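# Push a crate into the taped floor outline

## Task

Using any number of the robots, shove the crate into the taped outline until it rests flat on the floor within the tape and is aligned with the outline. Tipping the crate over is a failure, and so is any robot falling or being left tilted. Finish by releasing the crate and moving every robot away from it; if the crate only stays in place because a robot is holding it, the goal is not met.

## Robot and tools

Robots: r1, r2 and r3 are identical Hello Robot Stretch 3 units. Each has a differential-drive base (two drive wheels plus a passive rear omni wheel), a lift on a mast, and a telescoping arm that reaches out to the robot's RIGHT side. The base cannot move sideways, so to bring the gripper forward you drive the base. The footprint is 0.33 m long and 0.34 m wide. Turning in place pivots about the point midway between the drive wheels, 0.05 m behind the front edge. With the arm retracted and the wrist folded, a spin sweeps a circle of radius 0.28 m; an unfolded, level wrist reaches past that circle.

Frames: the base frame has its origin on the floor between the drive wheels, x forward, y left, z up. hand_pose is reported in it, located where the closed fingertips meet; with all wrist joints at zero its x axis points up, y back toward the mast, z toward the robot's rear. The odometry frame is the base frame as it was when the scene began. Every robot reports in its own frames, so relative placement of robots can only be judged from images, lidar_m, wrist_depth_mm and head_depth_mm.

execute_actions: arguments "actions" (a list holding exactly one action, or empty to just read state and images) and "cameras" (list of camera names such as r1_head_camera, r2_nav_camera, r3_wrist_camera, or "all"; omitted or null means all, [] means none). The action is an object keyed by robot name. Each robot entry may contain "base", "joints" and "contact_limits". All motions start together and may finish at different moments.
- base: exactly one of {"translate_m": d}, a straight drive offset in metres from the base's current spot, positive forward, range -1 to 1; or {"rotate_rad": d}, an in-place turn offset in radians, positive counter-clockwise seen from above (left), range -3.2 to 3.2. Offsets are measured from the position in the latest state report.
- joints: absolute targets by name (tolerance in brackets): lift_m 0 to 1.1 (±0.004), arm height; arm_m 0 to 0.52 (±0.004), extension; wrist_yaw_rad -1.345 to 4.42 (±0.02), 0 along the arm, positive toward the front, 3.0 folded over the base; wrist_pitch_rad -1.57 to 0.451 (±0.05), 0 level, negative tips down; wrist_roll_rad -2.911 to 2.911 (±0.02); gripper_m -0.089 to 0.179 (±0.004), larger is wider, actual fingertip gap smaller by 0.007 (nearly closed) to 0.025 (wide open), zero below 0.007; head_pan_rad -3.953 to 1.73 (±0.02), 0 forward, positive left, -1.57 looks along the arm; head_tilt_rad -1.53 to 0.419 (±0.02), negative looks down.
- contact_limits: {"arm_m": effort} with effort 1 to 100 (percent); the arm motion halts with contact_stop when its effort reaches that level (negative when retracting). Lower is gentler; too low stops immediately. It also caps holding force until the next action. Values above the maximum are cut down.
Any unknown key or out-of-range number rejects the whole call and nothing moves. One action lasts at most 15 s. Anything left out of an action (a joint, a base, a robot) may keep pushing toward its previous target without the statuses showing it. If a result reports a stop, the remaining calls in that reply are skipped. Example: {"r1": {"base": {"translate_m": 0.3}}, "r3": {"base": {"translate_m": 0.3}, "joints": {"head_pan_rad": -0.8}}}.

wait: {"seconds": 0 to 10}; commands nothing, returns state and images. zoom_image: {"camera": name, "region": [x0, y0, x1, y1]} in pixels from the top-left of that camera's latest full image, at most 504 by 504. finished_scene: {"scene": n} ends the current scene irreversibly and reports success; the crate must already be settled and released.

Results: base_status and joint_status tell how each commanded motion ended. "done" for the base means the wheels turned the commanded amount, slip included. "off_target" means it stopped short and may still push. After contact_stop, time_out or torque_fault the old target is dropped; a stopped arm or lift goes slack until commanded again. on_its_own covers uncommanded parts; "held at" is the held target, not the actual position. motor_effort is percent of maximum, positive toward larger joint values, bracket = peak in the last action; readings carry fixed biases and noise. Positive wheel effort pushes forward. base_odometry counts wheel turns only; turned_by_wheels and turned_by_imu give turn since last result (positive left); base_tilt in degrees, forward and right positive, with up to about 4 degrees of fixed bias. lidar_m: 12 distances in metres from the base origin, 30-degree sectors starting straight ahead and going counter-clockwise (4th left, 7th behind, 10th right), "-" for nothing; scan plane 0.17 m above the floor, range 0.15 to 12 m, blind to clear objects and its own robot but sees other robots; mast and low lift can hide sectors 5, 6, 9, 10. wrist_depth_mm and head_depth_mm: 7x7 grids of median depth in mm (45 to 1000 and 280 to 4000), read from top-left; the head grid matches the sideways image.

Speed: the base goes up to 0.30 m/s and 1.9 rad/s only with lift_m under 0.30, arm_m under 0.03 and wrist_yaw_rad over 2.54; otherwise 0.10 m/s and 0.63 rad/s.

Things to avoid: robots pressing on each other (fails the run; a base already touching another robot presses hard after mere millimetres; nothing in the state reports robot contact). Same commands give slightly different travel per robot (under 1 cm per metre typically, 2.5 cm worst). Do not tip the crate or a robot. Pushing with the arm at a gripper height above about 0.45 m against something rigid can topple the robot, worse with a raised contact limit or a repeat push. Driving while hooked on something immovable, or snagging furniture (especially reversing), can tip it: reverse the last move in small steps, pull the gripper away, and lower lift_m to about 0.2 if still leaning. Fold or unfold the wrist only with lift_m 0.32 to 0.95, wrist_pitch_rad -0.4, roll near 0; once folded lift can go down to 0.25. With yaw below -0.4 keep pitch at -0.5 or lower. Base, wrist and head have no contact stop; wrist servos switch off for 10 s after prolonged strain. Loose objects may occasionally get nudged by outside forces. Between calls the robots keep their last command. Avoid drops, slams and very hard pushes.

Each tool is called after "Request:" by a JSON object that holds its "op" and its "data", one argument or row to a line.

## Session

Request:
{"op": "execute_actions", "data": {
  "actions": [],
  "cameras": ["r1_nav_camera","r2_nav_camera","r3_nav_camera","r1_head_camera","r2_head_camera","r3_head_camera"]
}}

Scene clock: 0.00 s.
r1.base_odometry: x=+0.000 y=+0.000 heading=+0.000 (m, m, rad; r1's odometry frame)
r1.turned_by_wheels: +0.000 (rad since the last result)
r1.turned_by_imu: +0.000 (rad since the last result)
r1.base_tilt: forward=-1.9 right=-0.4 (deg)
r1.lidar_m: 2.65 2.81 2.42 2.42 2.46 2.12 2.13 2.11 1.65 1.65 3.05 2.65
r1.head_depth_mm: 1697 2506 2524 2522 2489 2447 2320 / 1712 2477 2593 2580 2536 2567 2316 / 1696 2477 2681 2674 2630 2651 2284 / 1708 2495 2765 2734 2707 2681 2302 / 1718 2549 2811 2835 2771 2747 2305 / 1716 2526 2921 2857 2884 2831 2303 / 1717 2529 2962 3032 2900 2895 2278
r1.base_status: not commanded
r1.joint_positions: lift_m=+0.430 arm_m=-0.003 wrist_yaw_rad=+2.885 wrist_pitch_rad=-0.508 wrist_roll_rad=+0.017 gripper_m=+0.037 head_pan_rad=-0.001 head_tilt_rad=-0.011
r1.joint_status: not commanded
r1.motor_effort: left_wheel=+1 right_wheel=+0 lift_m=+21 arm_m=+1 wrist_yaw_rad=+0 wrist_pitch_rad=+5 wrist_roll_rad=+0 gripper_m=+0 head_pan_rad=+0 head_tilt_rad=+1 (%)
r1.hand_pose: x=+0.0327 y=+0.0630 z=+0.4232 quat_wxyz=(+0.265, +0.707, +0.087, +0.650) (m; r1's base frame)
r1.wrist_depth_mm: - - - - - - - / - - - - - - - / - - - - - - - / 850 895 866 892 872 849 895 / 734 - 769 726 766 726 738 / 634 - - 654 651 641 643 / 566 559 - 576 550 565 563
r2.base_odometry: x=+0.000 y=+0.000 heading=+0.000 (m, m, rad; r2's odometry frame)
r2.turned_by_wheels: +0.000 (rad since the last result)
r2.turned_by_imu: +0.000 (rad since the last result)
r2.base_tilt: forward=-1.1 right=+1.9 (deg)
r2.lidar_m: 4.11 1.28 0.90 0.85 0.88 1.15 2.80 2.23 4.06 1.17 3.98 2.10
r2.head_depth_mm: 2100 3257 - - - 3499 2333 / 2122 3291 - - - 3468 2333 / 2144 3389 - - - 3353 2312 / 2187 3421 - - - 3397 2307 / 2194 3506 - - - 3344 2286 / 2210 3586 - - - 3279 2256 / 2244 3386 - - - 3194 2204
r2.base_status: not commanded
r2.joint_positions: lift_m=+0.415 arm_m=-0.001 wrist_yaw_rad=+3.090 wrist_pitch_rad=-0.532 wrist_roll_rad=-0.020 gripper_m=+0.037 head_pan_rad=-0.005 head_tilt_rad=+0.009
r2.joint_status: not commanded
r2.motor_effort: left_wheel=+0 right_wheel=+0 lift_m=+34 arm_m=+1 wrist_yaw_rad=+0 wrist_pitch_rad=+5 wrist_roll_rad=+0 gripper_m=+0 head_pan_rad=+0 head_tilt_rad=+2 (%)
r2.hand_pose: x=-0.0104 y=+0.0640 z=+0.4034 quat_wxyz=(+0.202, +0.680, +0.170, +0.684) (m; r2's base frame)
r2.wrist_depth_mm: 807 818 - 870 894 918 954 / 905 928 - 961 - - - / 985 - - - - 967 975 / 923 913 878 836 832 810 793 / 775 758 743 725 716 691 674 / 654 661 649 628 588 587 587 / 575 569 - - 531 525 519
r3.base_odometry: x=+0.000 y=+0.000 heading=+0.000 (m, m, rad; r3's odometry frame)
r3.turned_by_wheels: +0.000 (rad since the last result)
r3.turned_by_imu: +0.000 (rad since the last result)
r3.base_tilt: forward=-0.7 right=+1.3 (deg)
r3.lidar_m: 2.24 1.50 1.47 2.79 2.80 2.49 2.51 3.05 1.52 1.53 2.24 2.22
r3.head_depth_mm: 2049 2078 2115 2109 2105 2139 2117 / 2118 2132 2164 2177 2200 2217 2188 / 2181 2227 2255 2272 2295 2315 2223 / 2249 2321 2345 2378 2368 2375 2201 / 2282 2401 2426 2474 2473 2501 2198 / 2323 2512 2544 2578 2580 2590 2192 / 2336 2618 2661 2696 2710 2718 2158
r3.base_status: not commanded
r3.joint_positions: lift_m=+0.541 arm_m=+0.001 wrist_yaw_rad=+3.074 wrist_pitch_rad=-0.431 wrist_roll_rad=+0.020 gripper_m=+0.037 head_pan_rad=-0.012 head_tilt_rad=+0.005
r3.joint_status: not commanded
r3.motor_effort: left_wheel=+0 right_wheel=+1 lift_m=+29 arm_m=+0 wrist_yaw_rad=+0 wrist_pitch_rad=+5 wrist_roll_rad=+0 gripper_m=-1 head_pan_rad=+0 head_tilt_rad=+2 (%)
r3.hand_pose: x=-0.0062 y=+0.0765 z=+0.5506 quat_wxyz=(+0.176, +0.702, +0.126, +0.679) (m; r3's base frame)
r3.wrist_depth_mm: - - - - - - - / - - - - - - - / - - - - - - - / - - - - - - - / 959 951 935 949 992 974 960 / 826 809 819 821 825 814 820 / 722 715 694 710 703 718 708
pictures: r1_head_camera (sideways: a quarter turn clockwise sets it upright), r1_nav_camera (sideways: a quarter turn counterclockwise sets it upright), r2_head_camera (sideways: a quarter turn clockwise sets it upright), r2_nav_camera (sideways: a quarter turn counterclockwise sets it upright), r3_head_camera (sideways: a quarter turn clockwise sets it upright), r3_nav_camera (sideways: a quarter turn counterclockwise sets it upright)
Images, in order (width x height): r1_head_camera 896x504, r1_nav_camera 672x504, r2_head_camera 896x504, r2_nav_camera 672x504, r3_head_camera 896x504, r3_nav_camera 672x504.

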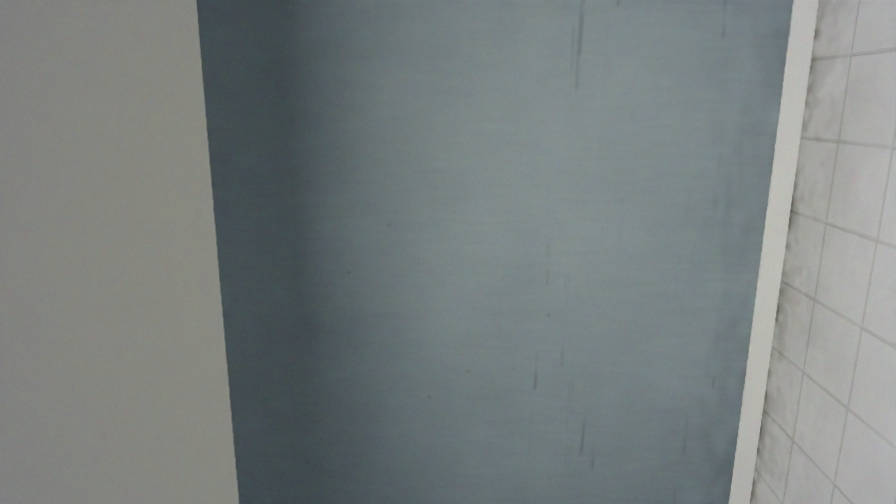

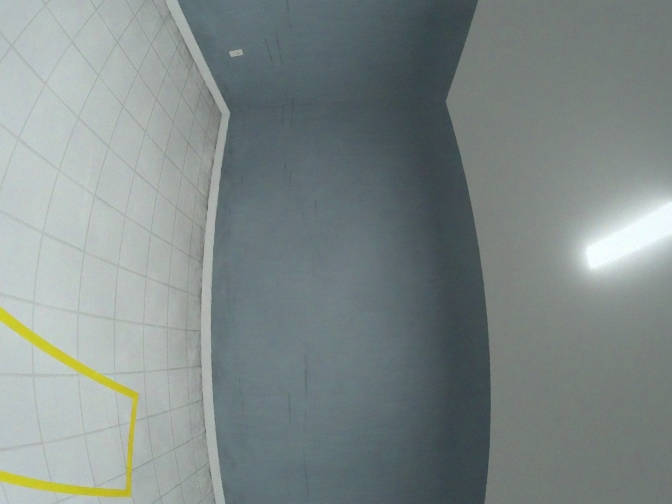

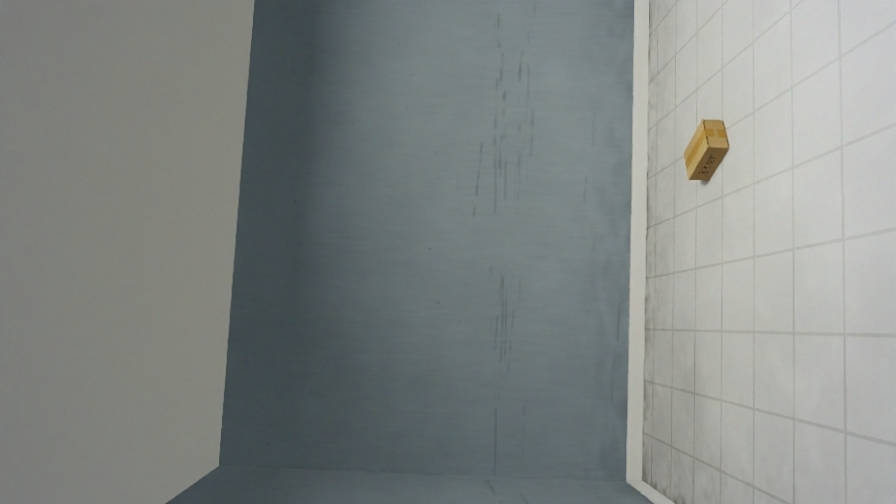

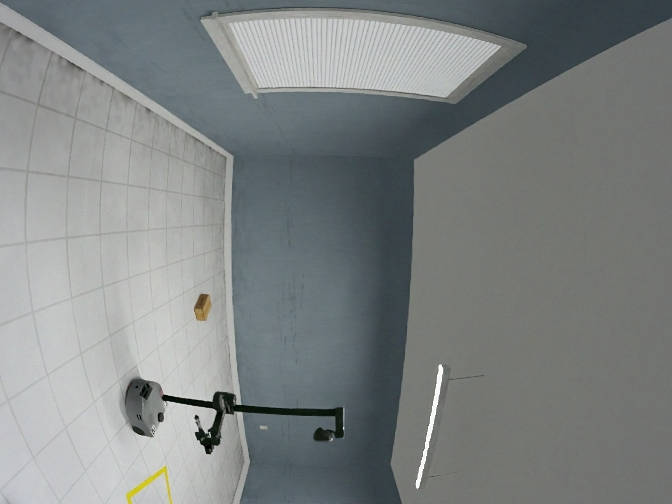

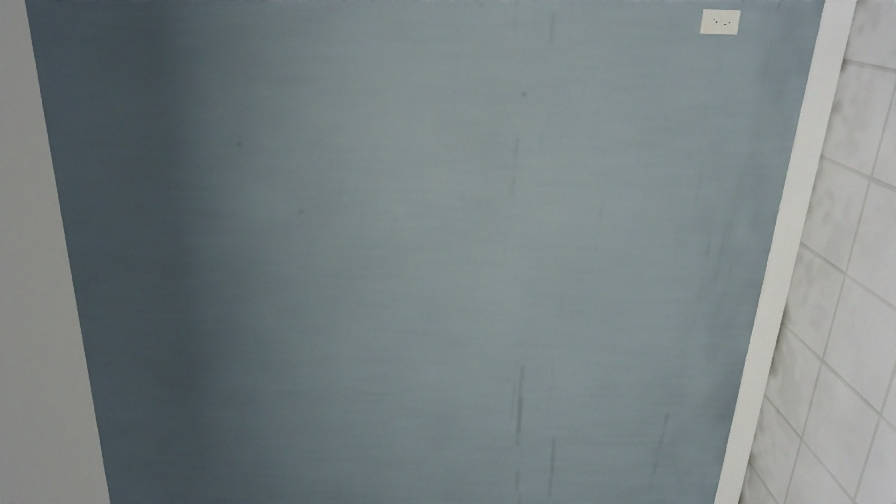

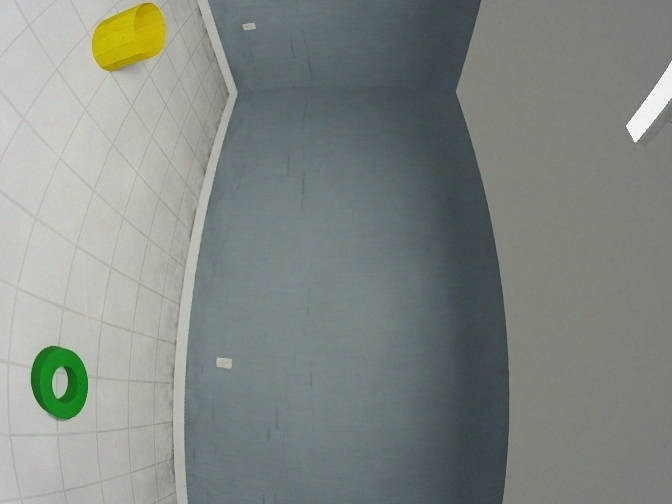

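Request:
{"op": "execute_actions", "data": {
  "actions": [
    {"r1":{"joints":{"lift_m":0.27,"wrist_yaw_rad":3.1,"wrist_pitch_rad":-0.4,"head_pan_rad":-1.6,"head_tilt_rad":-0.8}},"r2":{"joints":{"lift_m":0.27,"wrist_yaw_rad":3.1,"wrist_pitch_rad":-0.4,"head_pan_rad":-1.57,"head_tilt_rad":-0.8}},"r3":{"joints":{"lift_m":0.27,"wrist_yaw_rad":3.1,"wrist_pitch_rad":-0.4,"head_pan_rad":-1.83,"head_tilt_rad":-0.8}}}
  ],
  "cameras": ["r1_nav_camera","r2_nav_camera","r3_nav_camera","r1_head_camera","r2_head_camera","r3_head_camera"]
}}

Scene clock: 5.90 s.
r1.base_odometry: x=+0.000 y=+0.000 heading=+0.000 (m, m, rad; r1's odometry frame)
r1.turned_by_wheels: +0.000 (rad since the last result)
r1.turned_by_imu: +0.002 (rad since the last result)
r1.base_tilt: forward=-1.9 right=-0.4 (deg)
r1.lidar_m: 2.65 2.80 2.43 2.43 2.46 2.13 2.13 2.11 1.65 1.65 3.07 2.65
r1.head_depth_mm: - 3708 2547 1960 1581 1326 1150 / - 3388 1945 1940 1581 1329 1143 / - 3414 1914 1913 1564 1327 1141 / - 3577 1941 1939 1572 1315 1134 / - 3500 1997 1903 1561 1310 1138 / - 3534 2363 1930 1553 1309 1135 / - 3513 2487 1917 1552 1311 1128
r1.base_status: not commanded
r1.joint_positions: lift_m=+0.270 arm_m=-0.003 wrist_yaw_rad=+3.098 wrist_pitch_rad=-0.420 wrist_roll_rad=+0.017 gripper_m=+0.037 head_pan_rad=-1.593 head_tilt_rad=-0.790
r1.joint_status: all done
r1.motor_effort: left_wheel=+1(0) right_wheel=+0(0) lift_m=+19(16) arm_m=+1(0) wrist_yaw_rad=+2(2) wrist_pitch_rad=+8(6) wrist_roll_rad=+0(0) gripper_m=+0(1) head_pan_rad=-2(31) head_tilt_rad=-4(34) (%)
r1.hand_pose: x=-0.0116 y=+0.0816 z=+0.2823 quat_wxyz=(+0.164, +0.700, +0.131, +0.682) (m; r1's base frame)
r1.wrist_depth_mm: - - - - - - - / - - - - - - - / 902 920 932 926 910 896 921 / 714 719 724 706 719 719 733 / 591 589 - 584 609 588 593 / 493 515 - - 511 493 503 / 442 - - - 421 433 435
r2.base_odometry: x=+0.000 y=+0.000 heading=+0.000 (m, m, rad; r2's odometry frame)
r2.turned_by_wheels: +0.000 (rad since the last result)
r2.turned_by_imu: -0.001 (rad since the last result)
r2.base_tilt: forward=-1.1 right=+1.9 (deg)
r2.lidar_m: 4.12 1.29 0.90 0.85 0.88 1.15 2.78 2.24 4.06 1.17 3.98 2.10
r2.head_depth_mm: 3487 2831 2187 1821 1534 1347 1191 / 3531 2724 2177 1798 1524 1336 1183 / 3500 2622 1603 1704 1526 1328 1178 / 3492 1886 1543 1664 1506 1325 1170 / 3533 1998 1536 1650 1506 1315 1160 / 3413 2557 2084 1721 1479 1302 1152 / 3385 2569 2041 1717 1471 1288 1143
r2.base_status: not commanded
r2.joint_positions: lift_m=+0.271 arm_m=-0.001 wrist_yaw_rad=+3.098 wrist_pitch_rad=-0.421 wrist_roll_rad=-0.020 gripper_m=+0.037 head_pan_rad=-1.563 head_tilt_rad=-0.790
r2.joint_status: all done
r2.motor_effort: left_wheel=+0(0) right_wheel=-1(0) lift_m=+15(30) arm_m=+0(0) wrist_yaw_rad=+2(3) wrist_pitch_rad=+8(9) wrist_roll_rad=+0(0) gripper_m=+0(0) head_pan_rad=-4(42) head_tilt_rad=-4(38) (%)
r2.hand_pose: x=-0.0115 y=+0.0794 z=+0.2827 quat_wxyz=(+0.162, +0.687, +0.135, +0.695) (m; r2's base frame)
r2.wrist_depth_mm: 796 831 - 844 864 874 909 / 850 885 - 933 973 972 962 / 961 940 - 960 938 924 861 / 837 794 782 750 730 715 680 / 644 636 623 597 602 571 556 / 534 532 - - - 480 474 / 460 - - - 424 415 407
r3.base_odometry: x=+0.000 y=+0.000 heading=+0.000 (m, m, rad; r3's odometry frame)
r3.turned_by_wheels: +0.000 (rad since the last result)
r3.turned_by_imu: +0.000 (rad since the last result)
r3.base_tilt: forward=-0.7 right=+1.3 (deg)
r3.lidar_m: 2.24 1.49 1.47 2.78 2.80 2.50 2.51 3.05 1.52 1.53 2.24 2.23
r3.head_depth_mm: 3243 1768 1795 1703 1470 1293 1153 / 3289 1763 1838 1706 1468 1296 1152 / 3109 1779 1855 1706 1485 1296 1165 / 3214 2441 1954 1700 1469 1297 1162 / 3316 2558 2049 1710 1477 1296 1161 / 3330 2512 2053 1726 1483 1304 1163 / 3340 2550 2065 1718 1483 1308 1163
r3.base_status: not commanded
r3.joint_positions: lift_m=+0.270 arm_m=+0.001 wrist_yaw_rad=+3.098 wrist_pitch_rad=-0.421 wrist_roll_rad=+0.020 gripper_m=+0.037 head_pan_rad=-1.823 head_tilt_rad=-0.790
r3.joint_status: all done
r3.motor_effort: left_wheel=+1(1) right_wheel=+1(1) lift_m=+24(26) arm_m=+0(0) wrist_yaw_rad=+1(1) wrist_pitch_rad=+7(8) wrist_roll_rad=+0(0) gripper_m=+0(0) head_pan_rad=-5(54) head_tilt_rad=-7(53) (%)
r3.hand_pose: x=-0.0115 y=+0.0780 z=+0.2822 quat_wxyz=(+0.165, +0.701, +0.131, +0.681) (m; r3's base frame)
r3.wrist_depth_mm: - - - - - - - / - - - - - - - / 894 897 - 887 898 891 935 / 708 699 698 694 702 714 698 / 576 573 581 568 590 576 581 / 484 519 - - - 485 485 / - - - - 419 420 421
pictures: r1_head_camera (sideways: a quarter turn clockwise sets it upright), r1_nav_camera (sideways: a quarter turn counterclockwise sets it upright), r2_head_camera (sideways: a quarter turn clockwise sets it upright), r2_nav_camera (sideways: a quarter turn counterclockwise sets it upright), r3_head_camera (sideways: a quarter turn clockwise sets it upright), r3_nav_camera (sideways: a quarter turn counterclockwise sets it upright)
Images, in order (width x height): r1_head_camera 896x504, r1_nav_camera 672x504, r2_head_camera 896x504, r2_nav_camera 672x504, r3_head_camera 896x504, r3_nav_camera 672x504.

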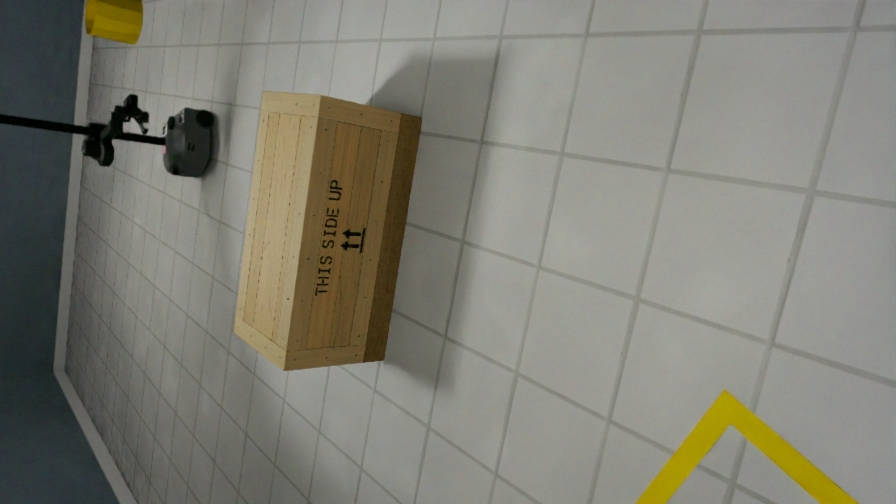

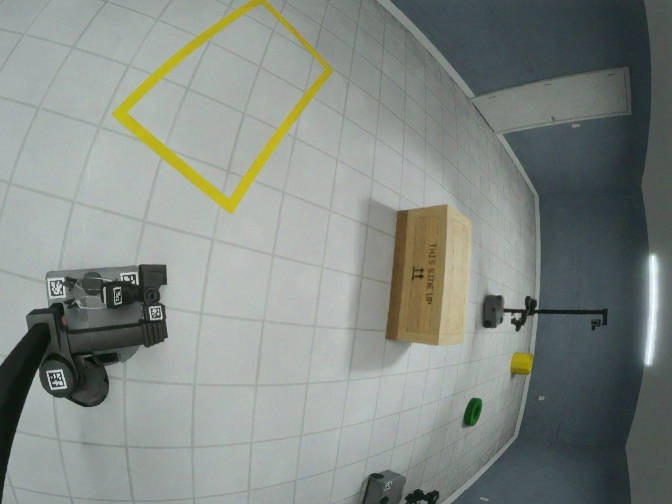

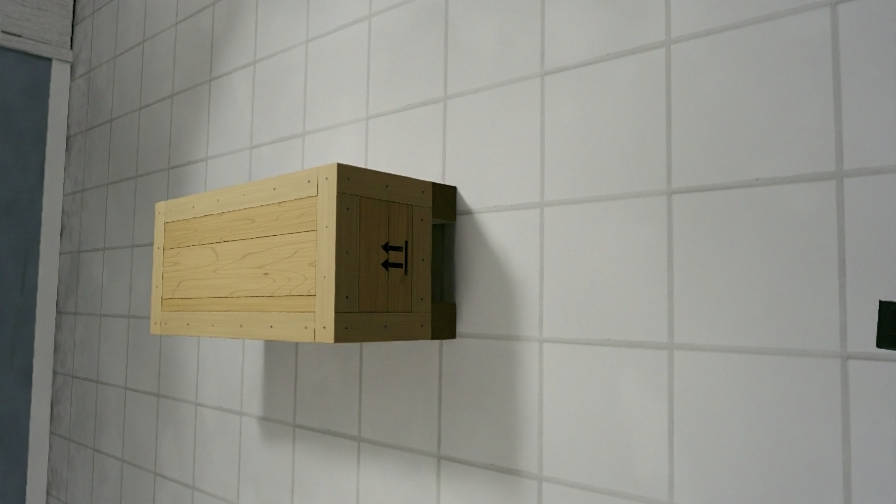

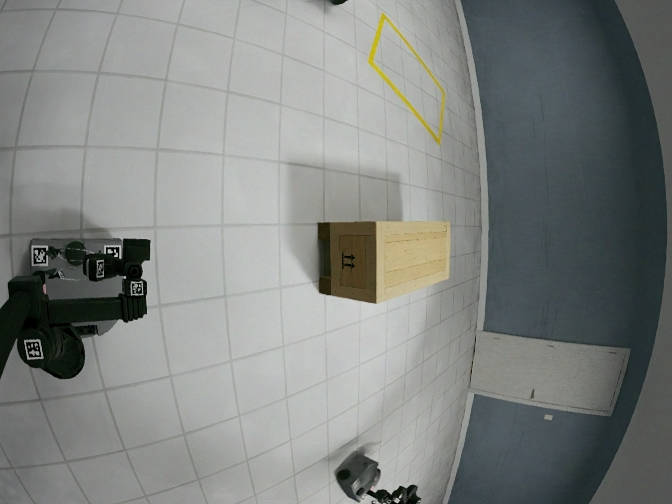

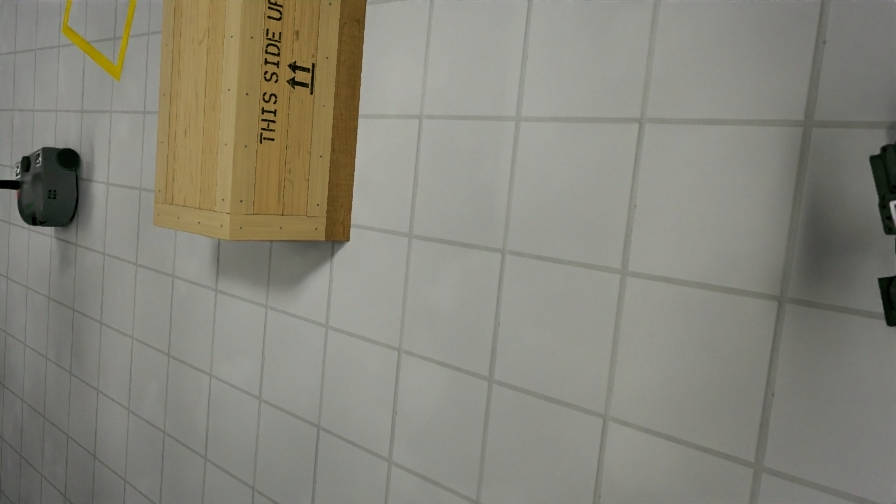

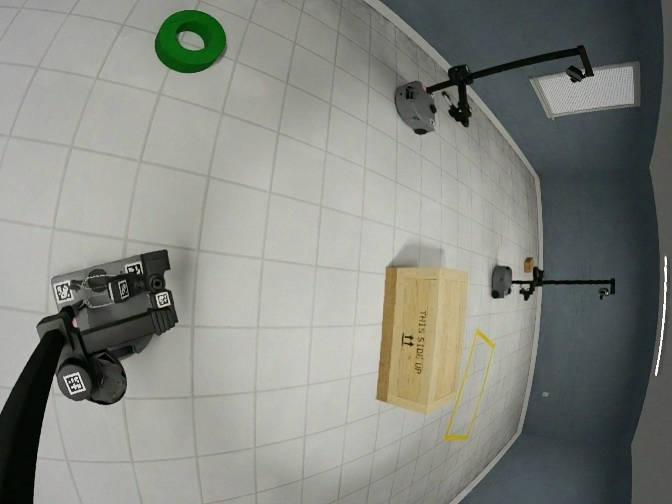

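Request:
{"op": "execute_actions", "data": {
  "actions": [
    {"r1":{"base":{"rotate_rad":1.84},"joints":{"head_pan_rad":-3.14,"head_tilt_rad":-1.1}},"r2":{"base":{"rotate_rad":-1.95},"joints":{"head_pan_rad":0,"head_tilt_rad":-1.1}},"r3":{"base":{"rotate_rad":1.12},"joints":{"head_pan_rad":-3.14,"head_tilt_rad":-1.1}}}
  ],
  "cameras": []
}}

Request:
{"op": "execute_actions", "data": {
  "actions": [
    {"r1":{"base":{"translate_m":-1.0}},"r2":{"base":{"translate_m":1.0}},"r3":{"base":{"translate_m":-0.7}}}
  ],
  "cameras": ["r1_nav_camera","r2_nav_camera","r3_nav_camera"]
}}

Scene clock: 24.23 s.
r1.base_odometry: x=+0.000 y=+0.000 heading=+1.840 (m, m, rad; r1's odometry frame)
r1.turned_by_wheels: +1.840 (rad since the last result)
r1.turned_by_imu: +1.844 (rad since the last result)
r1.base_tilt: forward=-1.9 right=-0.4 (deg)
r1.lidar_m: 2.51 2.20 2.13 2.21 3.03 1.65 1.70 2.74 2.64 2.75 2.52 2.42
r1.head_depth_mm: 1688 1747 1723 1513 1342 1253 1096 / 1706 1851 1729 1503 1333 1221 1084 / 2179 1910 1707 1499 1325 - 1068 / 2338 1963 1695 1494 1340 - - / 2335 1969 1692 1491 1328 - - / 2314 1967 1685 1484 1313 1205 - / 2315 1929 1673 1468 1316 1187 1091
r1.base_status: done
r1.joint_positions: lift_m=+0.270 arm_m=-0.003 wrist_yaw_rad=+3.099 wrist_pitch_rad=-0.420 wrist_roll_rad=+0.017 gripper_m=+0.037 head_pan_rad=-3.133 head_tilt_rad=-1.087
r1.joint_status: all done
r1.motor_effort: left_wheel=-2(6) right_wheel=+3(11) lift_m=+18(18) arm_m=+0(0) wrist_yaw_rad=+1(1) wrist_pitch_rad=+8(8) wrist_roll_rad=+0(0) gripper_m=+1(0) head_pan_rad=-2(30) head_tilt_rad=-6(23) (%)
r1.hand_pose: x=-0.0116 y=+0.0817 z=+0.2823 quat_wxyz=(+0.164, +0.700, +0.131, +0.682) (m; r1's base frame)
r1.wrist_depth_mm: - - - - - - - / - - - - - - - / 882 908 915 912 940 917 910 / 733 712 718 711 739 716 727 / 594 590 - 585 611 589 604 / 499 512 - - 507 501 498 / 439 - - - 422 431 430
r2.base_odometry: x=+0.000 y=+0.000 heading=-1.950 (m, m, rad; r2's odometry frame)
r2.turned_by_wheels: -1.950 (rad since the last result)
r2.turned_by_imu: -1.973 (rad since the last result)
r2.base_tilt: forward=-1.2 right=+1.8 (deg)
r2.lidar_m: 1.19 1.17 4.17 1.96 2.44 1.11 0.87 0.85 0.92 1.36 3.23 2.25
r2.head_depth_mm: 2002 1772 1599 1464 1338 1237 1148 / 1965 1773 1586 1444 1328 1222 1142 / 1961 1747 1581 1450 1319 1220 - / 1929 1721 1563 1433 1316 1215 - / 1929 1714 1544 1418 1305 1215 - / 1835 1565 1539 1406 1291 1199 - / 1318 1437 1525 1401 1282 1195 1127
r2.base_status: done
r2.joint_positions: lift_m=+0.271 arm_m=-0.001 wrist_yaw_rad=+3.098 wrist_pitch_rad=-0.421 wrist_roll_rad=-0.020 gripper_m=+0.037 head_pan_rad=-0.007 head_tilt_rad=-1.087
r2.joint_status: all done
r2.motor_effort: left_wheel=+2(16) right_wheel=-1(4) lift_m=+15(15) arm_m=+0(0) wrist_yaw_rad=+1(1) wrist_pitch_rad=+8(7) wrist_roll_rad=+0(0) gripper_m=-1(0) head_pan_rad=+3(41) head_tilt_rad=-5(27) (%)
r2.hand_pose: x=-0.0115 y=+0.0794 z=+0.2827 quat_wxyz=(+0.162, +0.687, +0.135, +0.695) (m; r2's base frame)
r2.wrist_depth_mm: - - - - - - - / - - - - - - - / - - - 988 932 876 866 / 825 790 776 749 709 698 689 / 656 642 622 600 596 574 554 / 539 529 - - - 483 475 / 461 - - - 419 419 409
r3.base_odometry: x=+0.000 y=+0.000 heading=+1.120 (m, m, rad; r3's odometry frame)
r3.turned_by_wheels: +1.120 (rad since the last result)
r3.turned_by_imu: +1.099 (rad since the last result)
r3.base_tilt: forward=-0.7 right=+1.3 (deg)
r3.lidar_m: 1.48 2.82 2.73 2.50 2.53 1.65 1.52 2.24 2.41 2.23 2.26 1.47
r3.head_depth_mm: 1746 1660 1510 1387 1289 1224 1120 / 1684 1659 1518 1395 1299 - 1108 / 1676 1651 1521 1398 1321 - 1098 / 1645 1668 1531 1396 1316 - 1104 / 1635 1669 1536 1407 1295 - 1108 / 1832 1692 1524 1402 1303 1218 1108 / 1875 1689 1539 1401 1302 1206 1133
r3.base_status: done
r3.joint_positions: lift_m=+0.270 arm_m=+0.001 wrist_yaw_rad=+3.098 wrist_pitch_rad=-0.421 wrist_roll_rad=+0.020 gripper_m=+0.037 head_pan_rad=-3.133 head_tilt_rad=-1.087
r3.joint_status: all done
r3.motor_effort: left_wheel=-2(8) right_wheel=+5(15) lift_m=+23(24) arm_m=+0(0) wrist_yaw_rad=+1(1) wrist_pitch_rad=+7(8) wrist_roll_rad=+0(0) gripper_m=+0(1) head_pan_rad=-4(55) head_tilt_rad=-9(37) (%)
r3.hand_pose: x=-0.0115 y=+0.0780 z=+0.2822 quat_wxyz=(+0.164, +0.701, +0.131, +0.681) (m; r3's base frame)
r3.wrist_depth_mm: - - - - - - - / - - - - - - - / 919 883 - 898 876 908 900 / 685 691 707 688 717 690 697 / 573 572 567 570 595 564 579 / 480 512 - - - 486 493 / - - - - 428 422 421
pictures: none
No camera images: the call's "cameras" was empty. Leave "cameras" out to get every camera's image.

Scene clock: 29.27 s.
r1.base_odometry: x=+0.266 y=-0.964 heading=+1.840 (m, m, rad; r1's odometry frame)
r1.turned_by_wheels: +0.000 (rad since the last result)
r1.turned_by_imu: +0.000 (rad since the last result)
r1.base_tilt: forward=-1.9 right=-0.5 (deg)
r1.lidar_m: 3.44 2.74 2.63 2.73 0.80 0.77 0.80 2.22 2.14 2.22 3.06 3.30
r1.head_depth_mm: 2440 2020 1215 1193 1338 1247 1099 / 2374 1993 1201 1320 1334 1220 1083 / 2387 2006 1712 1453 1335 - 1062 / 2362 1985 1690 1482 1341 - - / 2356 1973 1675 1488 1324 - - / 2353 1954 1680 1482 1315 1196 - / 2334 1945 1669 1473 1314 1186 1083
r1.base_status: done
r1.joint_positions: lift_m=+0.270 arm_m=-0.003 wrist_yaw_rad=+3.099 wrist_pitch_rad=-0.420 wrist_roll_rad=+0.017 gripper_m=+0.037 head_pan_rad=-3.133 head_tilt_rad=-1.087
r1.joint_status: not commanded
r1.motor_effort: left_wheel=-1(8) right_wheel=+2(6) lift_m=+19(19) arm_m=+1(0) wrist_yaw_rad=+1(2) wrist_pitch_rad=+8(8) wrist_roll_rad=+0(0) gripper_m=+0(0) head_pan_rad=-2(2) head_tilt_rad=-5(5) (%)
r1.hand_pose: x=-0.0118 y=+0.0817 z=+0.2824 quat_wxyz=(+0.163, +0.700, +0.132, +0.683) (m; r1's base frame)
r1.wrist_depth_mm: 658 772 - - - - - / 681 785 - - - - - / 687 829 926 938 951 935 931 / 679 707 731 715 729 717 723 / 583 586 - 592 612 587 599 / 499 508 - - 514 502 509 / 442 - - - 419 430 437
r2.base_odometry: x=-0.370 y=-0.929 heading=-1.950 (m, m, rad; r2's odometry frame)
r2.turned_by_wheels: +0.000 (rad since the last result)
r2.turned_by_imu: -0.001 (rad since the last result)
r2.base_tilt: forward=-1.1 right=+1.9 (deg)
r2.lidar_m: 3.02 0.34 0.29 0.42 4.54 2.29 1.79 1.77 1.89 2.79 2.75 0.86
r2.head_depth_mm: 1004 1722 1082 1413 1332 1238 1141 / 1973 1041 1359 1317 1326 1225 1139 / 1943 1735 1397 1381 1320 1221 - / 1929 1732 1563 1418 1311 1211 - / 1924 1709 1548 1423 1296 1213 - / 1893 1690 1532 1411 1295 1195 - / 1882 1679 1531 1401 1132 1163 1124
r2.base_status: done
r2.joint_positions: lift_m=+0.271 arm_m=-0.001 wrist_yaw_rad=+3.099 wrist_pitch_rad=-0.421 wrist_roll_rad=-0.020 gripper_m=+0.037 head_pan_rad=-0.007 head_tilt_rad=-1.087
r2.joint_status: not commanded
r2.motor_effort: left_wheel=+2(14) right_wheel=-2(5) lift_m=+15(15) arm_m=+0(0) wrist_yaw_rad=+1(1) wrist_pitch_rad=+8(7) wrist_roll_rad=+0(0) gripper_m=-1(0) head_pan_rad=+3(3) head_tilt_rad=-5(5) (%)
r2.hand_pose: x=-0.0117 y=+0.0794 z=+0.2827 quat_wxyz=(+0.161, +0.687, +0.135, +0.695) (m; r2's base frame)
r2.wrist_depth_mm: - - - - 416 311 255 / - - - - 456 328 278 / - - - 954 487 346 318 / 825 804 784 747 527 368 387 / 653 637 613 598 584 401 494 / 539 525 - - - 450 471 / 461 - - - 424 418 410
r3.base_odometry: x=-0.305 y=-0.630 heading=+1.120 (m, m, rad; r3's odometry frame)
r3.turned_by_wheels: +0.000 (rad since the last result)
r3.turned_by_imu: -0.003 (rad since the last result)
r3.base_tilt: forward=-0.7 right=+1.3 (deg)
r3.lidar_m: 2.15 3.49 2.59 2.41 2.46 0.90 0.83 0.84 0.86 2.31 2.34 2.94
r3.head_depth_mm: 1290 1207 1452 1385 1289 1217 1113 / 1297 1188 1434 1396 1303 - 1110 / 1306 1197 1422 1402 1323 - 1097 / 1845 1188 1405 1398 1308 - 1108 / 1849 1182 1376 1400 1299 - 1108 / 1871 1187 1363 1403 1292 1216 1112 / 1884 1669 1541 1409 1305 1215 1131
r3.base_status: done
r3.joint_positions: lift_m=+0.270 arm_m=+0.001 wrist_yaw_rad=+3.099 wrist_pitch_rad=-0.421 wrist_roll_rad=+0.020 gripper_m=+0.037 head_pan_rad=-3.133 head_tilt_rad=-1.087
r3.joint_status: not commanded
r3.motor_effort: left_wheel=-2(10) right_wheel=+4(8) lift_m=+24(24) arm_m=+0(0) wrist_yaw_rad=+1(1) wrist_pitch_rad=+7(7) wrist_roll_rad=+0(0) gripper_m=-1(1) head_pan_rad=-4(4) head_tilt_rad=-8(9) (%)
r3.hand_pose: x=-0.0116 y=+0.0781 z=+0.2822 quat_wxyz=(+0.164, +0.701, +0.132, +0.682) (m; r3's base frame)
r3.wrist_depth_mm: - - - - - - - / - - - - - - - / 896 912 - 910 925 892 891 / 702 706 696 701 703 708 697 / 565 568 569 567 595 571 586 / 484 518 - - - 491 500 / - - - - 424 420 415
pictures: r1_nav_camera (sideways: a quarter turn counterclockwise sets it upright), r2_nav_camera (sideways: a quarter turn counterclockwise sets it upright), r3_nav_camera (sideways: a quarter turn counterclockwise sets it upright)
Images, in order (width x height): r1_nav_camera 672x504, r2_nav_camera 672x504, r3_nav_camera 672x504.

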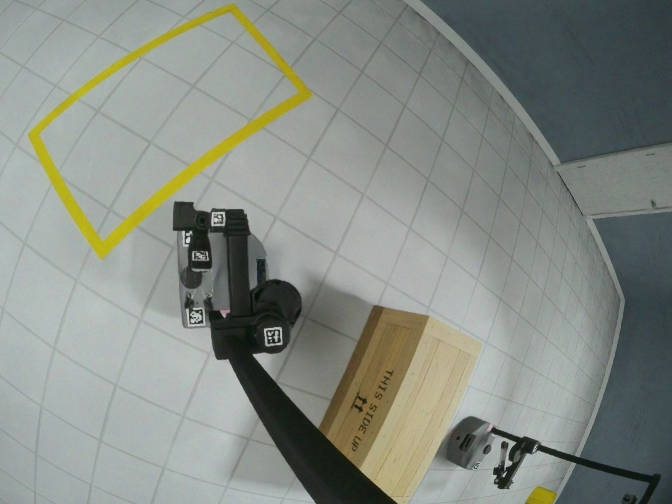

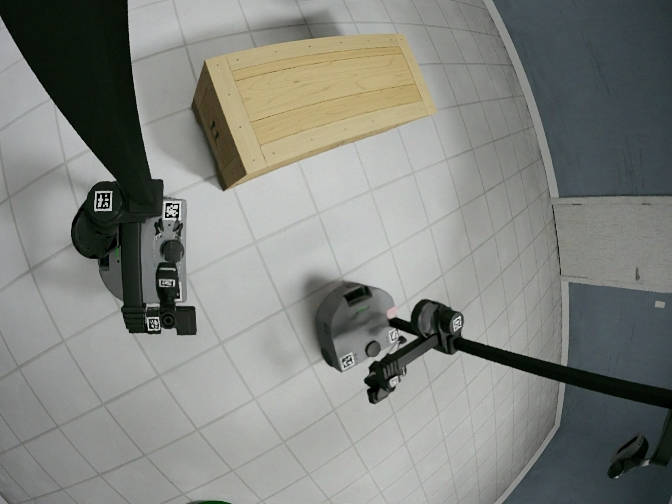

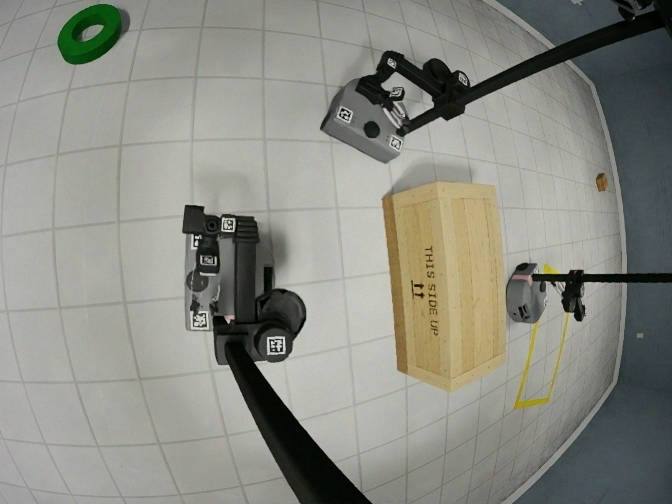

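Request:
{"op": "execute_actions", "data": {
  "actions": [
    {"r1":{"base":{"translate_m":-0.53}},"r2":{"base":{"translate_m":0.38},"joints":{"head_pan_rad":-3.14}},"r3":{"base":{"rotate_rad":-0.25}}}
  ],
  "cameras": []
}}

Request:
{"op": "execute_actions", "data": {
  "actions": [
    {"r1":{"base":{"rotate_rad":-0.58}},"r2":{"base":{"rotate_rad":-1.19}}}
  ],
  "cameras": ["r1_nav_camera","r2_nav_camera"]
}}

Scene clock: 39.57 s.
r1.base_odometry: x=+0.406 y=-1.475 heading=+1.840 (m, m, rad; r1's odometry frame)
r1.turned_by_wheels: +0.000 (rad since the last result)
r1.turned_by_imu: +0.001 (rad since the last result)
r1.base_tilt: forward=-1.9 right=-0.4 (deg)
r1.lidar_m: 3.90 3.01 2.90 0.44 0.32 0.31 2.64 1.94 1.88 1.95 2.66 3.75
r1.head_depth_mm: 2410 2011 1711 1500 942 874 1101 / 2373 1984 1719 1503 953 950 1080 / 2398 2011 1704 1502 1332 - 1060 / 2364 1970 1699 1487 1342 - - / 2348 1961 1689 1480 1322 - - / 2317 1953 1689 1475 1313 1206 - / 2200 1941 1668 1475 1309 1185 1085
r1.base_status: done
r1.joint_positions: lift_m=+0.270 arm_m=-0.003 wrist_yaw_rad=+3.099 wrist_pitch_rad=-0.420 wrist_roll_rad=+0.017 gripper_m=+0.037 head_pan_rad=-3.133 head_tilt_rad=-1.087
r1.joint_status: not commanded
r1.motor_effort: left_wheel=-2(7) right_wheel=+2(7) lift_m=+19(19) arm_m=+1(0) wrist_yaw_rad=+1(2) wrist_pitch_rad=+8(8) wrist_roll_rad=+0(0) gripper_m=+0(0) head_pan_rad=-2(2) head_tilt_rad=-6(6) (%)
r1.hand_pose: x=-0.0118 y=+0.0817 z=+0.2824 quat_wxyz=(+0.163, +0.700, +0.132, +0.683) (m; r1's base frame)
r1.wrist_depth_mm: 270 302 487 694 - - - / 277 324 527 774 - - - / 285 340 567 821 925 939 928 / 289 361 623 713 713 723 719 / 302 388 - 577 607 578 586 / 320 391 - - 512 502 497 / 375 - - - 424 432 438
r2.base_odometry: x=-0.511 y=-1.282 heading=-1.950 (m, m, rad; r2's odometry frame)
r2.turned_by_wheels: +0.000 (rad since the last result)
r2.turned_by_imu: -0.001 (rad since the last result)
r2.base_tilt: forward=-1.2 right=+1.7 (deg)
r2.lidar_m: 2.68 2.63 0.36 0.28 0.28 2.73 2.15 2.11 2.26 2.63 0.56 0.56
r2.head_depth_mm: 1981 1767 1596 1460 1331 - 834 / 1975 1761 1587 1455 1328 900 1103 / 1944 1735 1573 1440 1346 - 1122 / 1931 1730 1561 1430 1338 - 1110 / 1903 1703 1546 1423 1315 - 1105 / 1890 1690 1530 1406 1296 - 1094 / 1874 1667 1522 1388 1283 1201 1087
r2.base_status: done
r2.joint_positions: lift_m=+0.271 arm_m=-0.001 wrist_yaw_rad=+3.099 wrist_pitch_rad=-0.421 wrist_roll_rad=-0.020 gripper_m=+0.037 head_pan_rad=-3.133 head_tilt_rad=-1.087
r2.joint_status: all done
r2.motor_effort: left_wheel=+2(15) right_wheel=-1(4) lift_m=+15(15) arm_m=+0(0) wrist_yaw_rad=+1(1) wrist_pitch_rad=+8(8) wrist_roll_rad=+0(0) gripper_m=+1(0) head_pan_rad=-4(42) head_tilt_rad=-5(6) (%)
r2.hand_pose: x=-0.0117 y=+0.0795 z=+0.2827 quat_wxyz=(+0.161, +0.687, +0.135, +0.695) (m; r2's base frame)
r2.wrist_depth_mm: - 256 - 314 359 427 517 / - 268 - 343 399 471 583 / - 299 - 370 443 541 703 / 830 749 336 416 489 624 684 / 650 615 368 474 560 571 558 / 534 534 - - - 484 469 / 462 - - - 421 418 412
r3.base_odometry: x=-0.305 y=-0.630 heading=+0.870 (m, m, rad; r3's odometry frame)
r3.turned_by_wheels: -0.250 (rad since the last result)
r3.turned_by_imu: -0.246 (rad since the last result)
r3.base_tilt: forward=-0.7 right=+1.3 (deg)
r3.lidar_m: 2.15 3.45 3.03 2.44 2.41 2.68 0.84 0.55 2.87 2.33 2.31 2.53
r3.head_depth_mm: 1822 1648 1507 1386 1288 1220 1112 / 1781 1327 1492 1387 1303 - 1114 / 1300 1224 1485 1390 1312 - 1098 / 1296 1213 1463 1405 1309 - 1103 / 1311 1197 1381 1405 1288 - 1108 / 1877 1184 1306 1371 1284 1216 1108 / 1878 1187 1215 1202 1178 1203 1131
r3.base_status: done
r3.joint_positions: lift_m=+0.270 arm_m=+0.001 wrist_yaw_rad=+3.099 wrist_pitch_rad=-0.421 wrist_roll_rad=+0.020 gripper_m=+0.037 head_pan_rad=-3.134 head_tilt_rad=-1.087
r3.joint_status: not commanded
r3.motor_effort: left_wheel=+3(8) right_wheel=-2(8) lift_m=+24(24) arm_m=+0(0) wrist_yaw_rad=+0(1) wrist_pitch_rad=+7(7) wrist_roll_rad=+0(0) gripper_m=+0(1) head_pan_rad=-4(4) head_tilt_rad=-8(8) (%)
r3.hand_pose: x=-0.0116 y=+0.0781 z=+0.2822 quat_wxyz=(+0.164, +0.701, +0.132, +0.682) (m; r3's base frame)
r3.wrist_depth_mm: - - - - - - - / - - - - - - - / 898 894 - 917 892 914 903 / 692 709 688 689 689 708 694 / 571 576 580 567 604 573 576 / 487 505 - - - 489 484 / - - - - 417 422 423
pictures: none
No camera images: the call's "cameras" was empty. Leave "cameras" out to get every camera's image.

Scene clock: 41.87 s.
r1.base_odometry: x=+0.406 y=-1.475 heading=+1.260 (m, m, rad; r1's odometry frame)
r1.turned_by_wheels: -0.580 (rad since the last result)
r1.turned_by_imu: -0.581 (rad since the last result)
r1.base_tilt: forward=-2.0 right=-0.5 (deg)
r1.lidar_m: 3.76 3.85 3.06 2.89 0.47 0.33 0.31 2.79 1.98 1.88 1.91 2.52
r1.head_depth_mm: 2387 1858 1709 1058 987 1251 1098 / 1393 1698 1673 1057 969 1231 1084 / 2378 1989 1708 1049 961 - 1063 / 2362 1981 1696 1057 994 - - / 2350 1980 1701 1486 1324 - - / 2334 1948 1688 1486 1322 1199 - / 2322 1948 1680 1478 1313 1182 1085
r1.base_status: done
r1.joint_positions: lift_m=+0.270 arm_m=-0.003 wrist_yaw_rad=+3.099 wrist_pitch_rad=-0.420 wrist_roll_rad=+0.017 gripper_m=+0.037 head_pan_rad=-3.134 head_tilt_rad=-1.087
r1.joint_status: not commanded
r1.motor_effort: left_wheel=+2(7) right_wheel=-3(7) lift_m=+19(19) arm_m=+0(1) wrist_yaw_rad=+0(1) wrist_pitch_rad=+8(8) wrist_roll_rad=+0(0) gripper_m=+0(0) head_pan_rad=-2(2) head_tilt_rad=-4(6) (%)
r1.hand_pose: x=-0.0118 y=+0.0817 z=+0.2824 quat_wxyz=(+0.163, +0.700, +0.132, +0.683) (m; r1's base frame)
r1.wrist_depth_mm: 471 656 - - - - - / 456 629 - - - - - / 451 665 903 929 945 951 934 / 440 663 734 714 728 729 727 / 433 570 - 587 607 592 592 / 419 518 - - 521 503 498 / 389 - - - 426 432 435
r2.base_odometry: x=-0.511 y=-1.282 heading=-3.140 (m, m, rad; r2's odometry frame)
r2.turned_by_wheels: -1.190 (rad since the last result)
r2.turned_by_imu: -1.200 (rad since the last result)
r2.base_tilt: forward=-1.2 right=+1.9 (deg)
r2.lidar_m: 2.63 0.56 2.73 2.63 0.41 0.29 0.28 0.28 2.22 2.11 2.16 2.89
r2.head_depth_mm: 1993 1777 1517 1023 989 - 1143 / 1954 1750 1587 1018 980 1256 1140 / 1955 1743 1579 999 960 - 1122 / 1932 1727 1559 1000 936 - 1101 / 1900 1710 1548 994 945 - 1090 / 1892 1701 1527 1405 1289 - 1101 / 1883 1688 1520 1399 1283 1203 1093
r2.base_status: done
r2.joint_positions: lift_m=+0.271 arm_m=-0.001 wrist_yaw_rad=+3.099 wrist_pitch_rad=-0.421 wrist_roll_rad=-0.020 gripper_m=+0.037 head_pan_rad=-3.134 head_tilt_rad=-1.087
r2.joint_status: not commanded
r2.motor_effort: left_wheel=-4(14) right_wheel=-9(25) lift_m=+15(15) arm_m=+0(0) wrist_yaw_rad=+1(1) wrist_pitch_rad=+8(7) wrist_roll_rad=+0(0) gripper_m=+1(0) head_pan_rad=-3(3) head_tilt_rad=-6(5) (%)
r2.hand_pose: x=-0.0117 y=+0.0794 z=+0.2827 quat_wxyz=(+0.161, +0.687, +0.135, +0.695) (m; r2's base frame)
r2.wrist_depth_mm: 374 491 - - - - - / 349 509 - - - - - / 343 504 - 969 947 915 843 / 339 490 710 756 713 694 451 / 331 471 621 593 599 546 366 / 324 436 - - - 481 381 / 310 - - - 419 416 390
r3.base_odometry: x=-0.305 y=-0.630 heading=+0.870 (m, m, rad; r3's odometry frame)
r3.turned_by_wheels: +0.000 (rad since the last result)
r3.turned_by_imu: +0.000 (rad since the last result)
r3.base_tilt: forward=-0.7 right=+1.2 (deg)
r3.lidar_m: 2.15 3.45 3.02 2.43 2.41 2.67 0.84 0.55 2.88 2.33 2.31 2.53
r3.head_depth_mm: 1848 1661 1513 1389 1277 1219 1115 / 1846 1329 1504 1391 1306 - 1109 / 1296 1219 1481 1396 1313 - 1100 / 1306 1211 1456 1399 1314 - 1107 / 1313 1198 1384 1396 1295 - 1110 / 1873 1182 1205 1216 1288 1219 1107 / 1879 920 932 1233 1278 1211 1128
r3.base_status: not commanded
r3.joint_positions: lift_m=+0.270 arm_m=+0.001 wrist_yaw_rad=+3.099 wrist_pitch_rad=-0.421 wrist_roll_rad=+0.020 gripper_m=+0.037 head_pan_rad=-3.134 head_tilt_rad=-1.087
r3.joint_status: not commanded
r3.motor_effort: left_wheel=+3(2) right_wheel=-1(2) lift_m=+24(24) arm_m=+0(0) wrist_yaw_rad=+1(0) wrist_pitch_rad=+7(7) wrist_roll_rad=+0(0) gripper_m=-1(1) head_pan_rad=-4(5) head_tilt_rad=-7(8) (%)
r3.hand_pose: x=-0.0116 y=+0.0781 z=+0.2822 quat_wxyz=(+0.164, +0.701, +0.132, +0.682) (m; r3's base frame)
r3.wrist_depth_mm: - - - - - - - / - - - - - - - / 906 896 - 874 893 885 894 / 687 695 716 702 694 703 703 / 573 578 570 586 586 571 583 / 476 518 - - - 487 483 / - - - - 421 421 419
pictures: r1_nav_camera (sideways: a quarter turn counterclockwise sets it upright), r2_nav_camera (sideways: a quarter turn counterclockwise sets it upright)
Images, in order (width x height): r1_nav_camera 672x504, r2_nav_camera 672x504.

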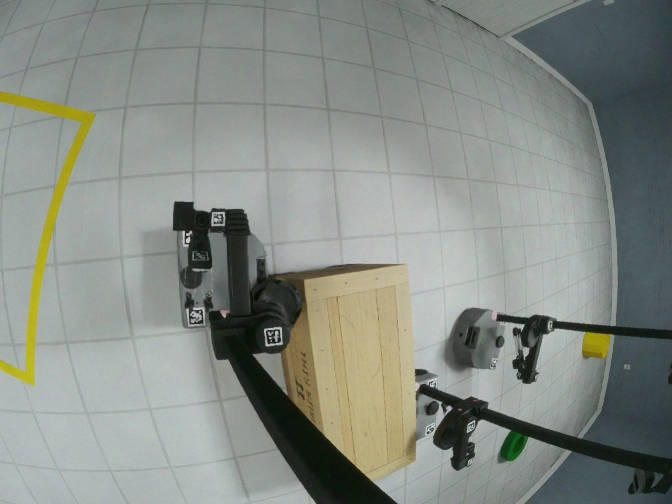

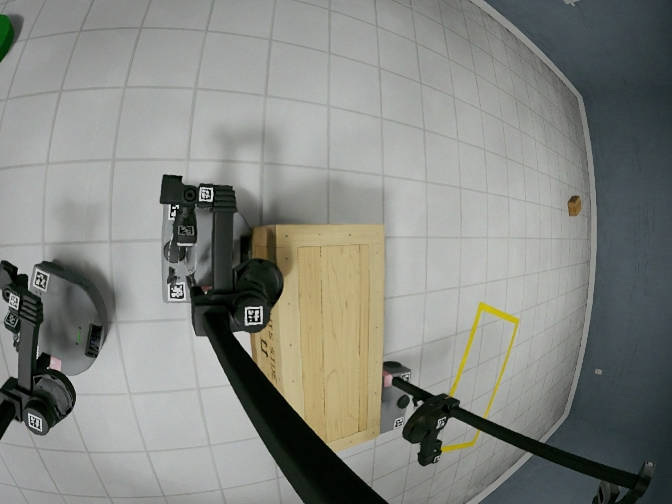

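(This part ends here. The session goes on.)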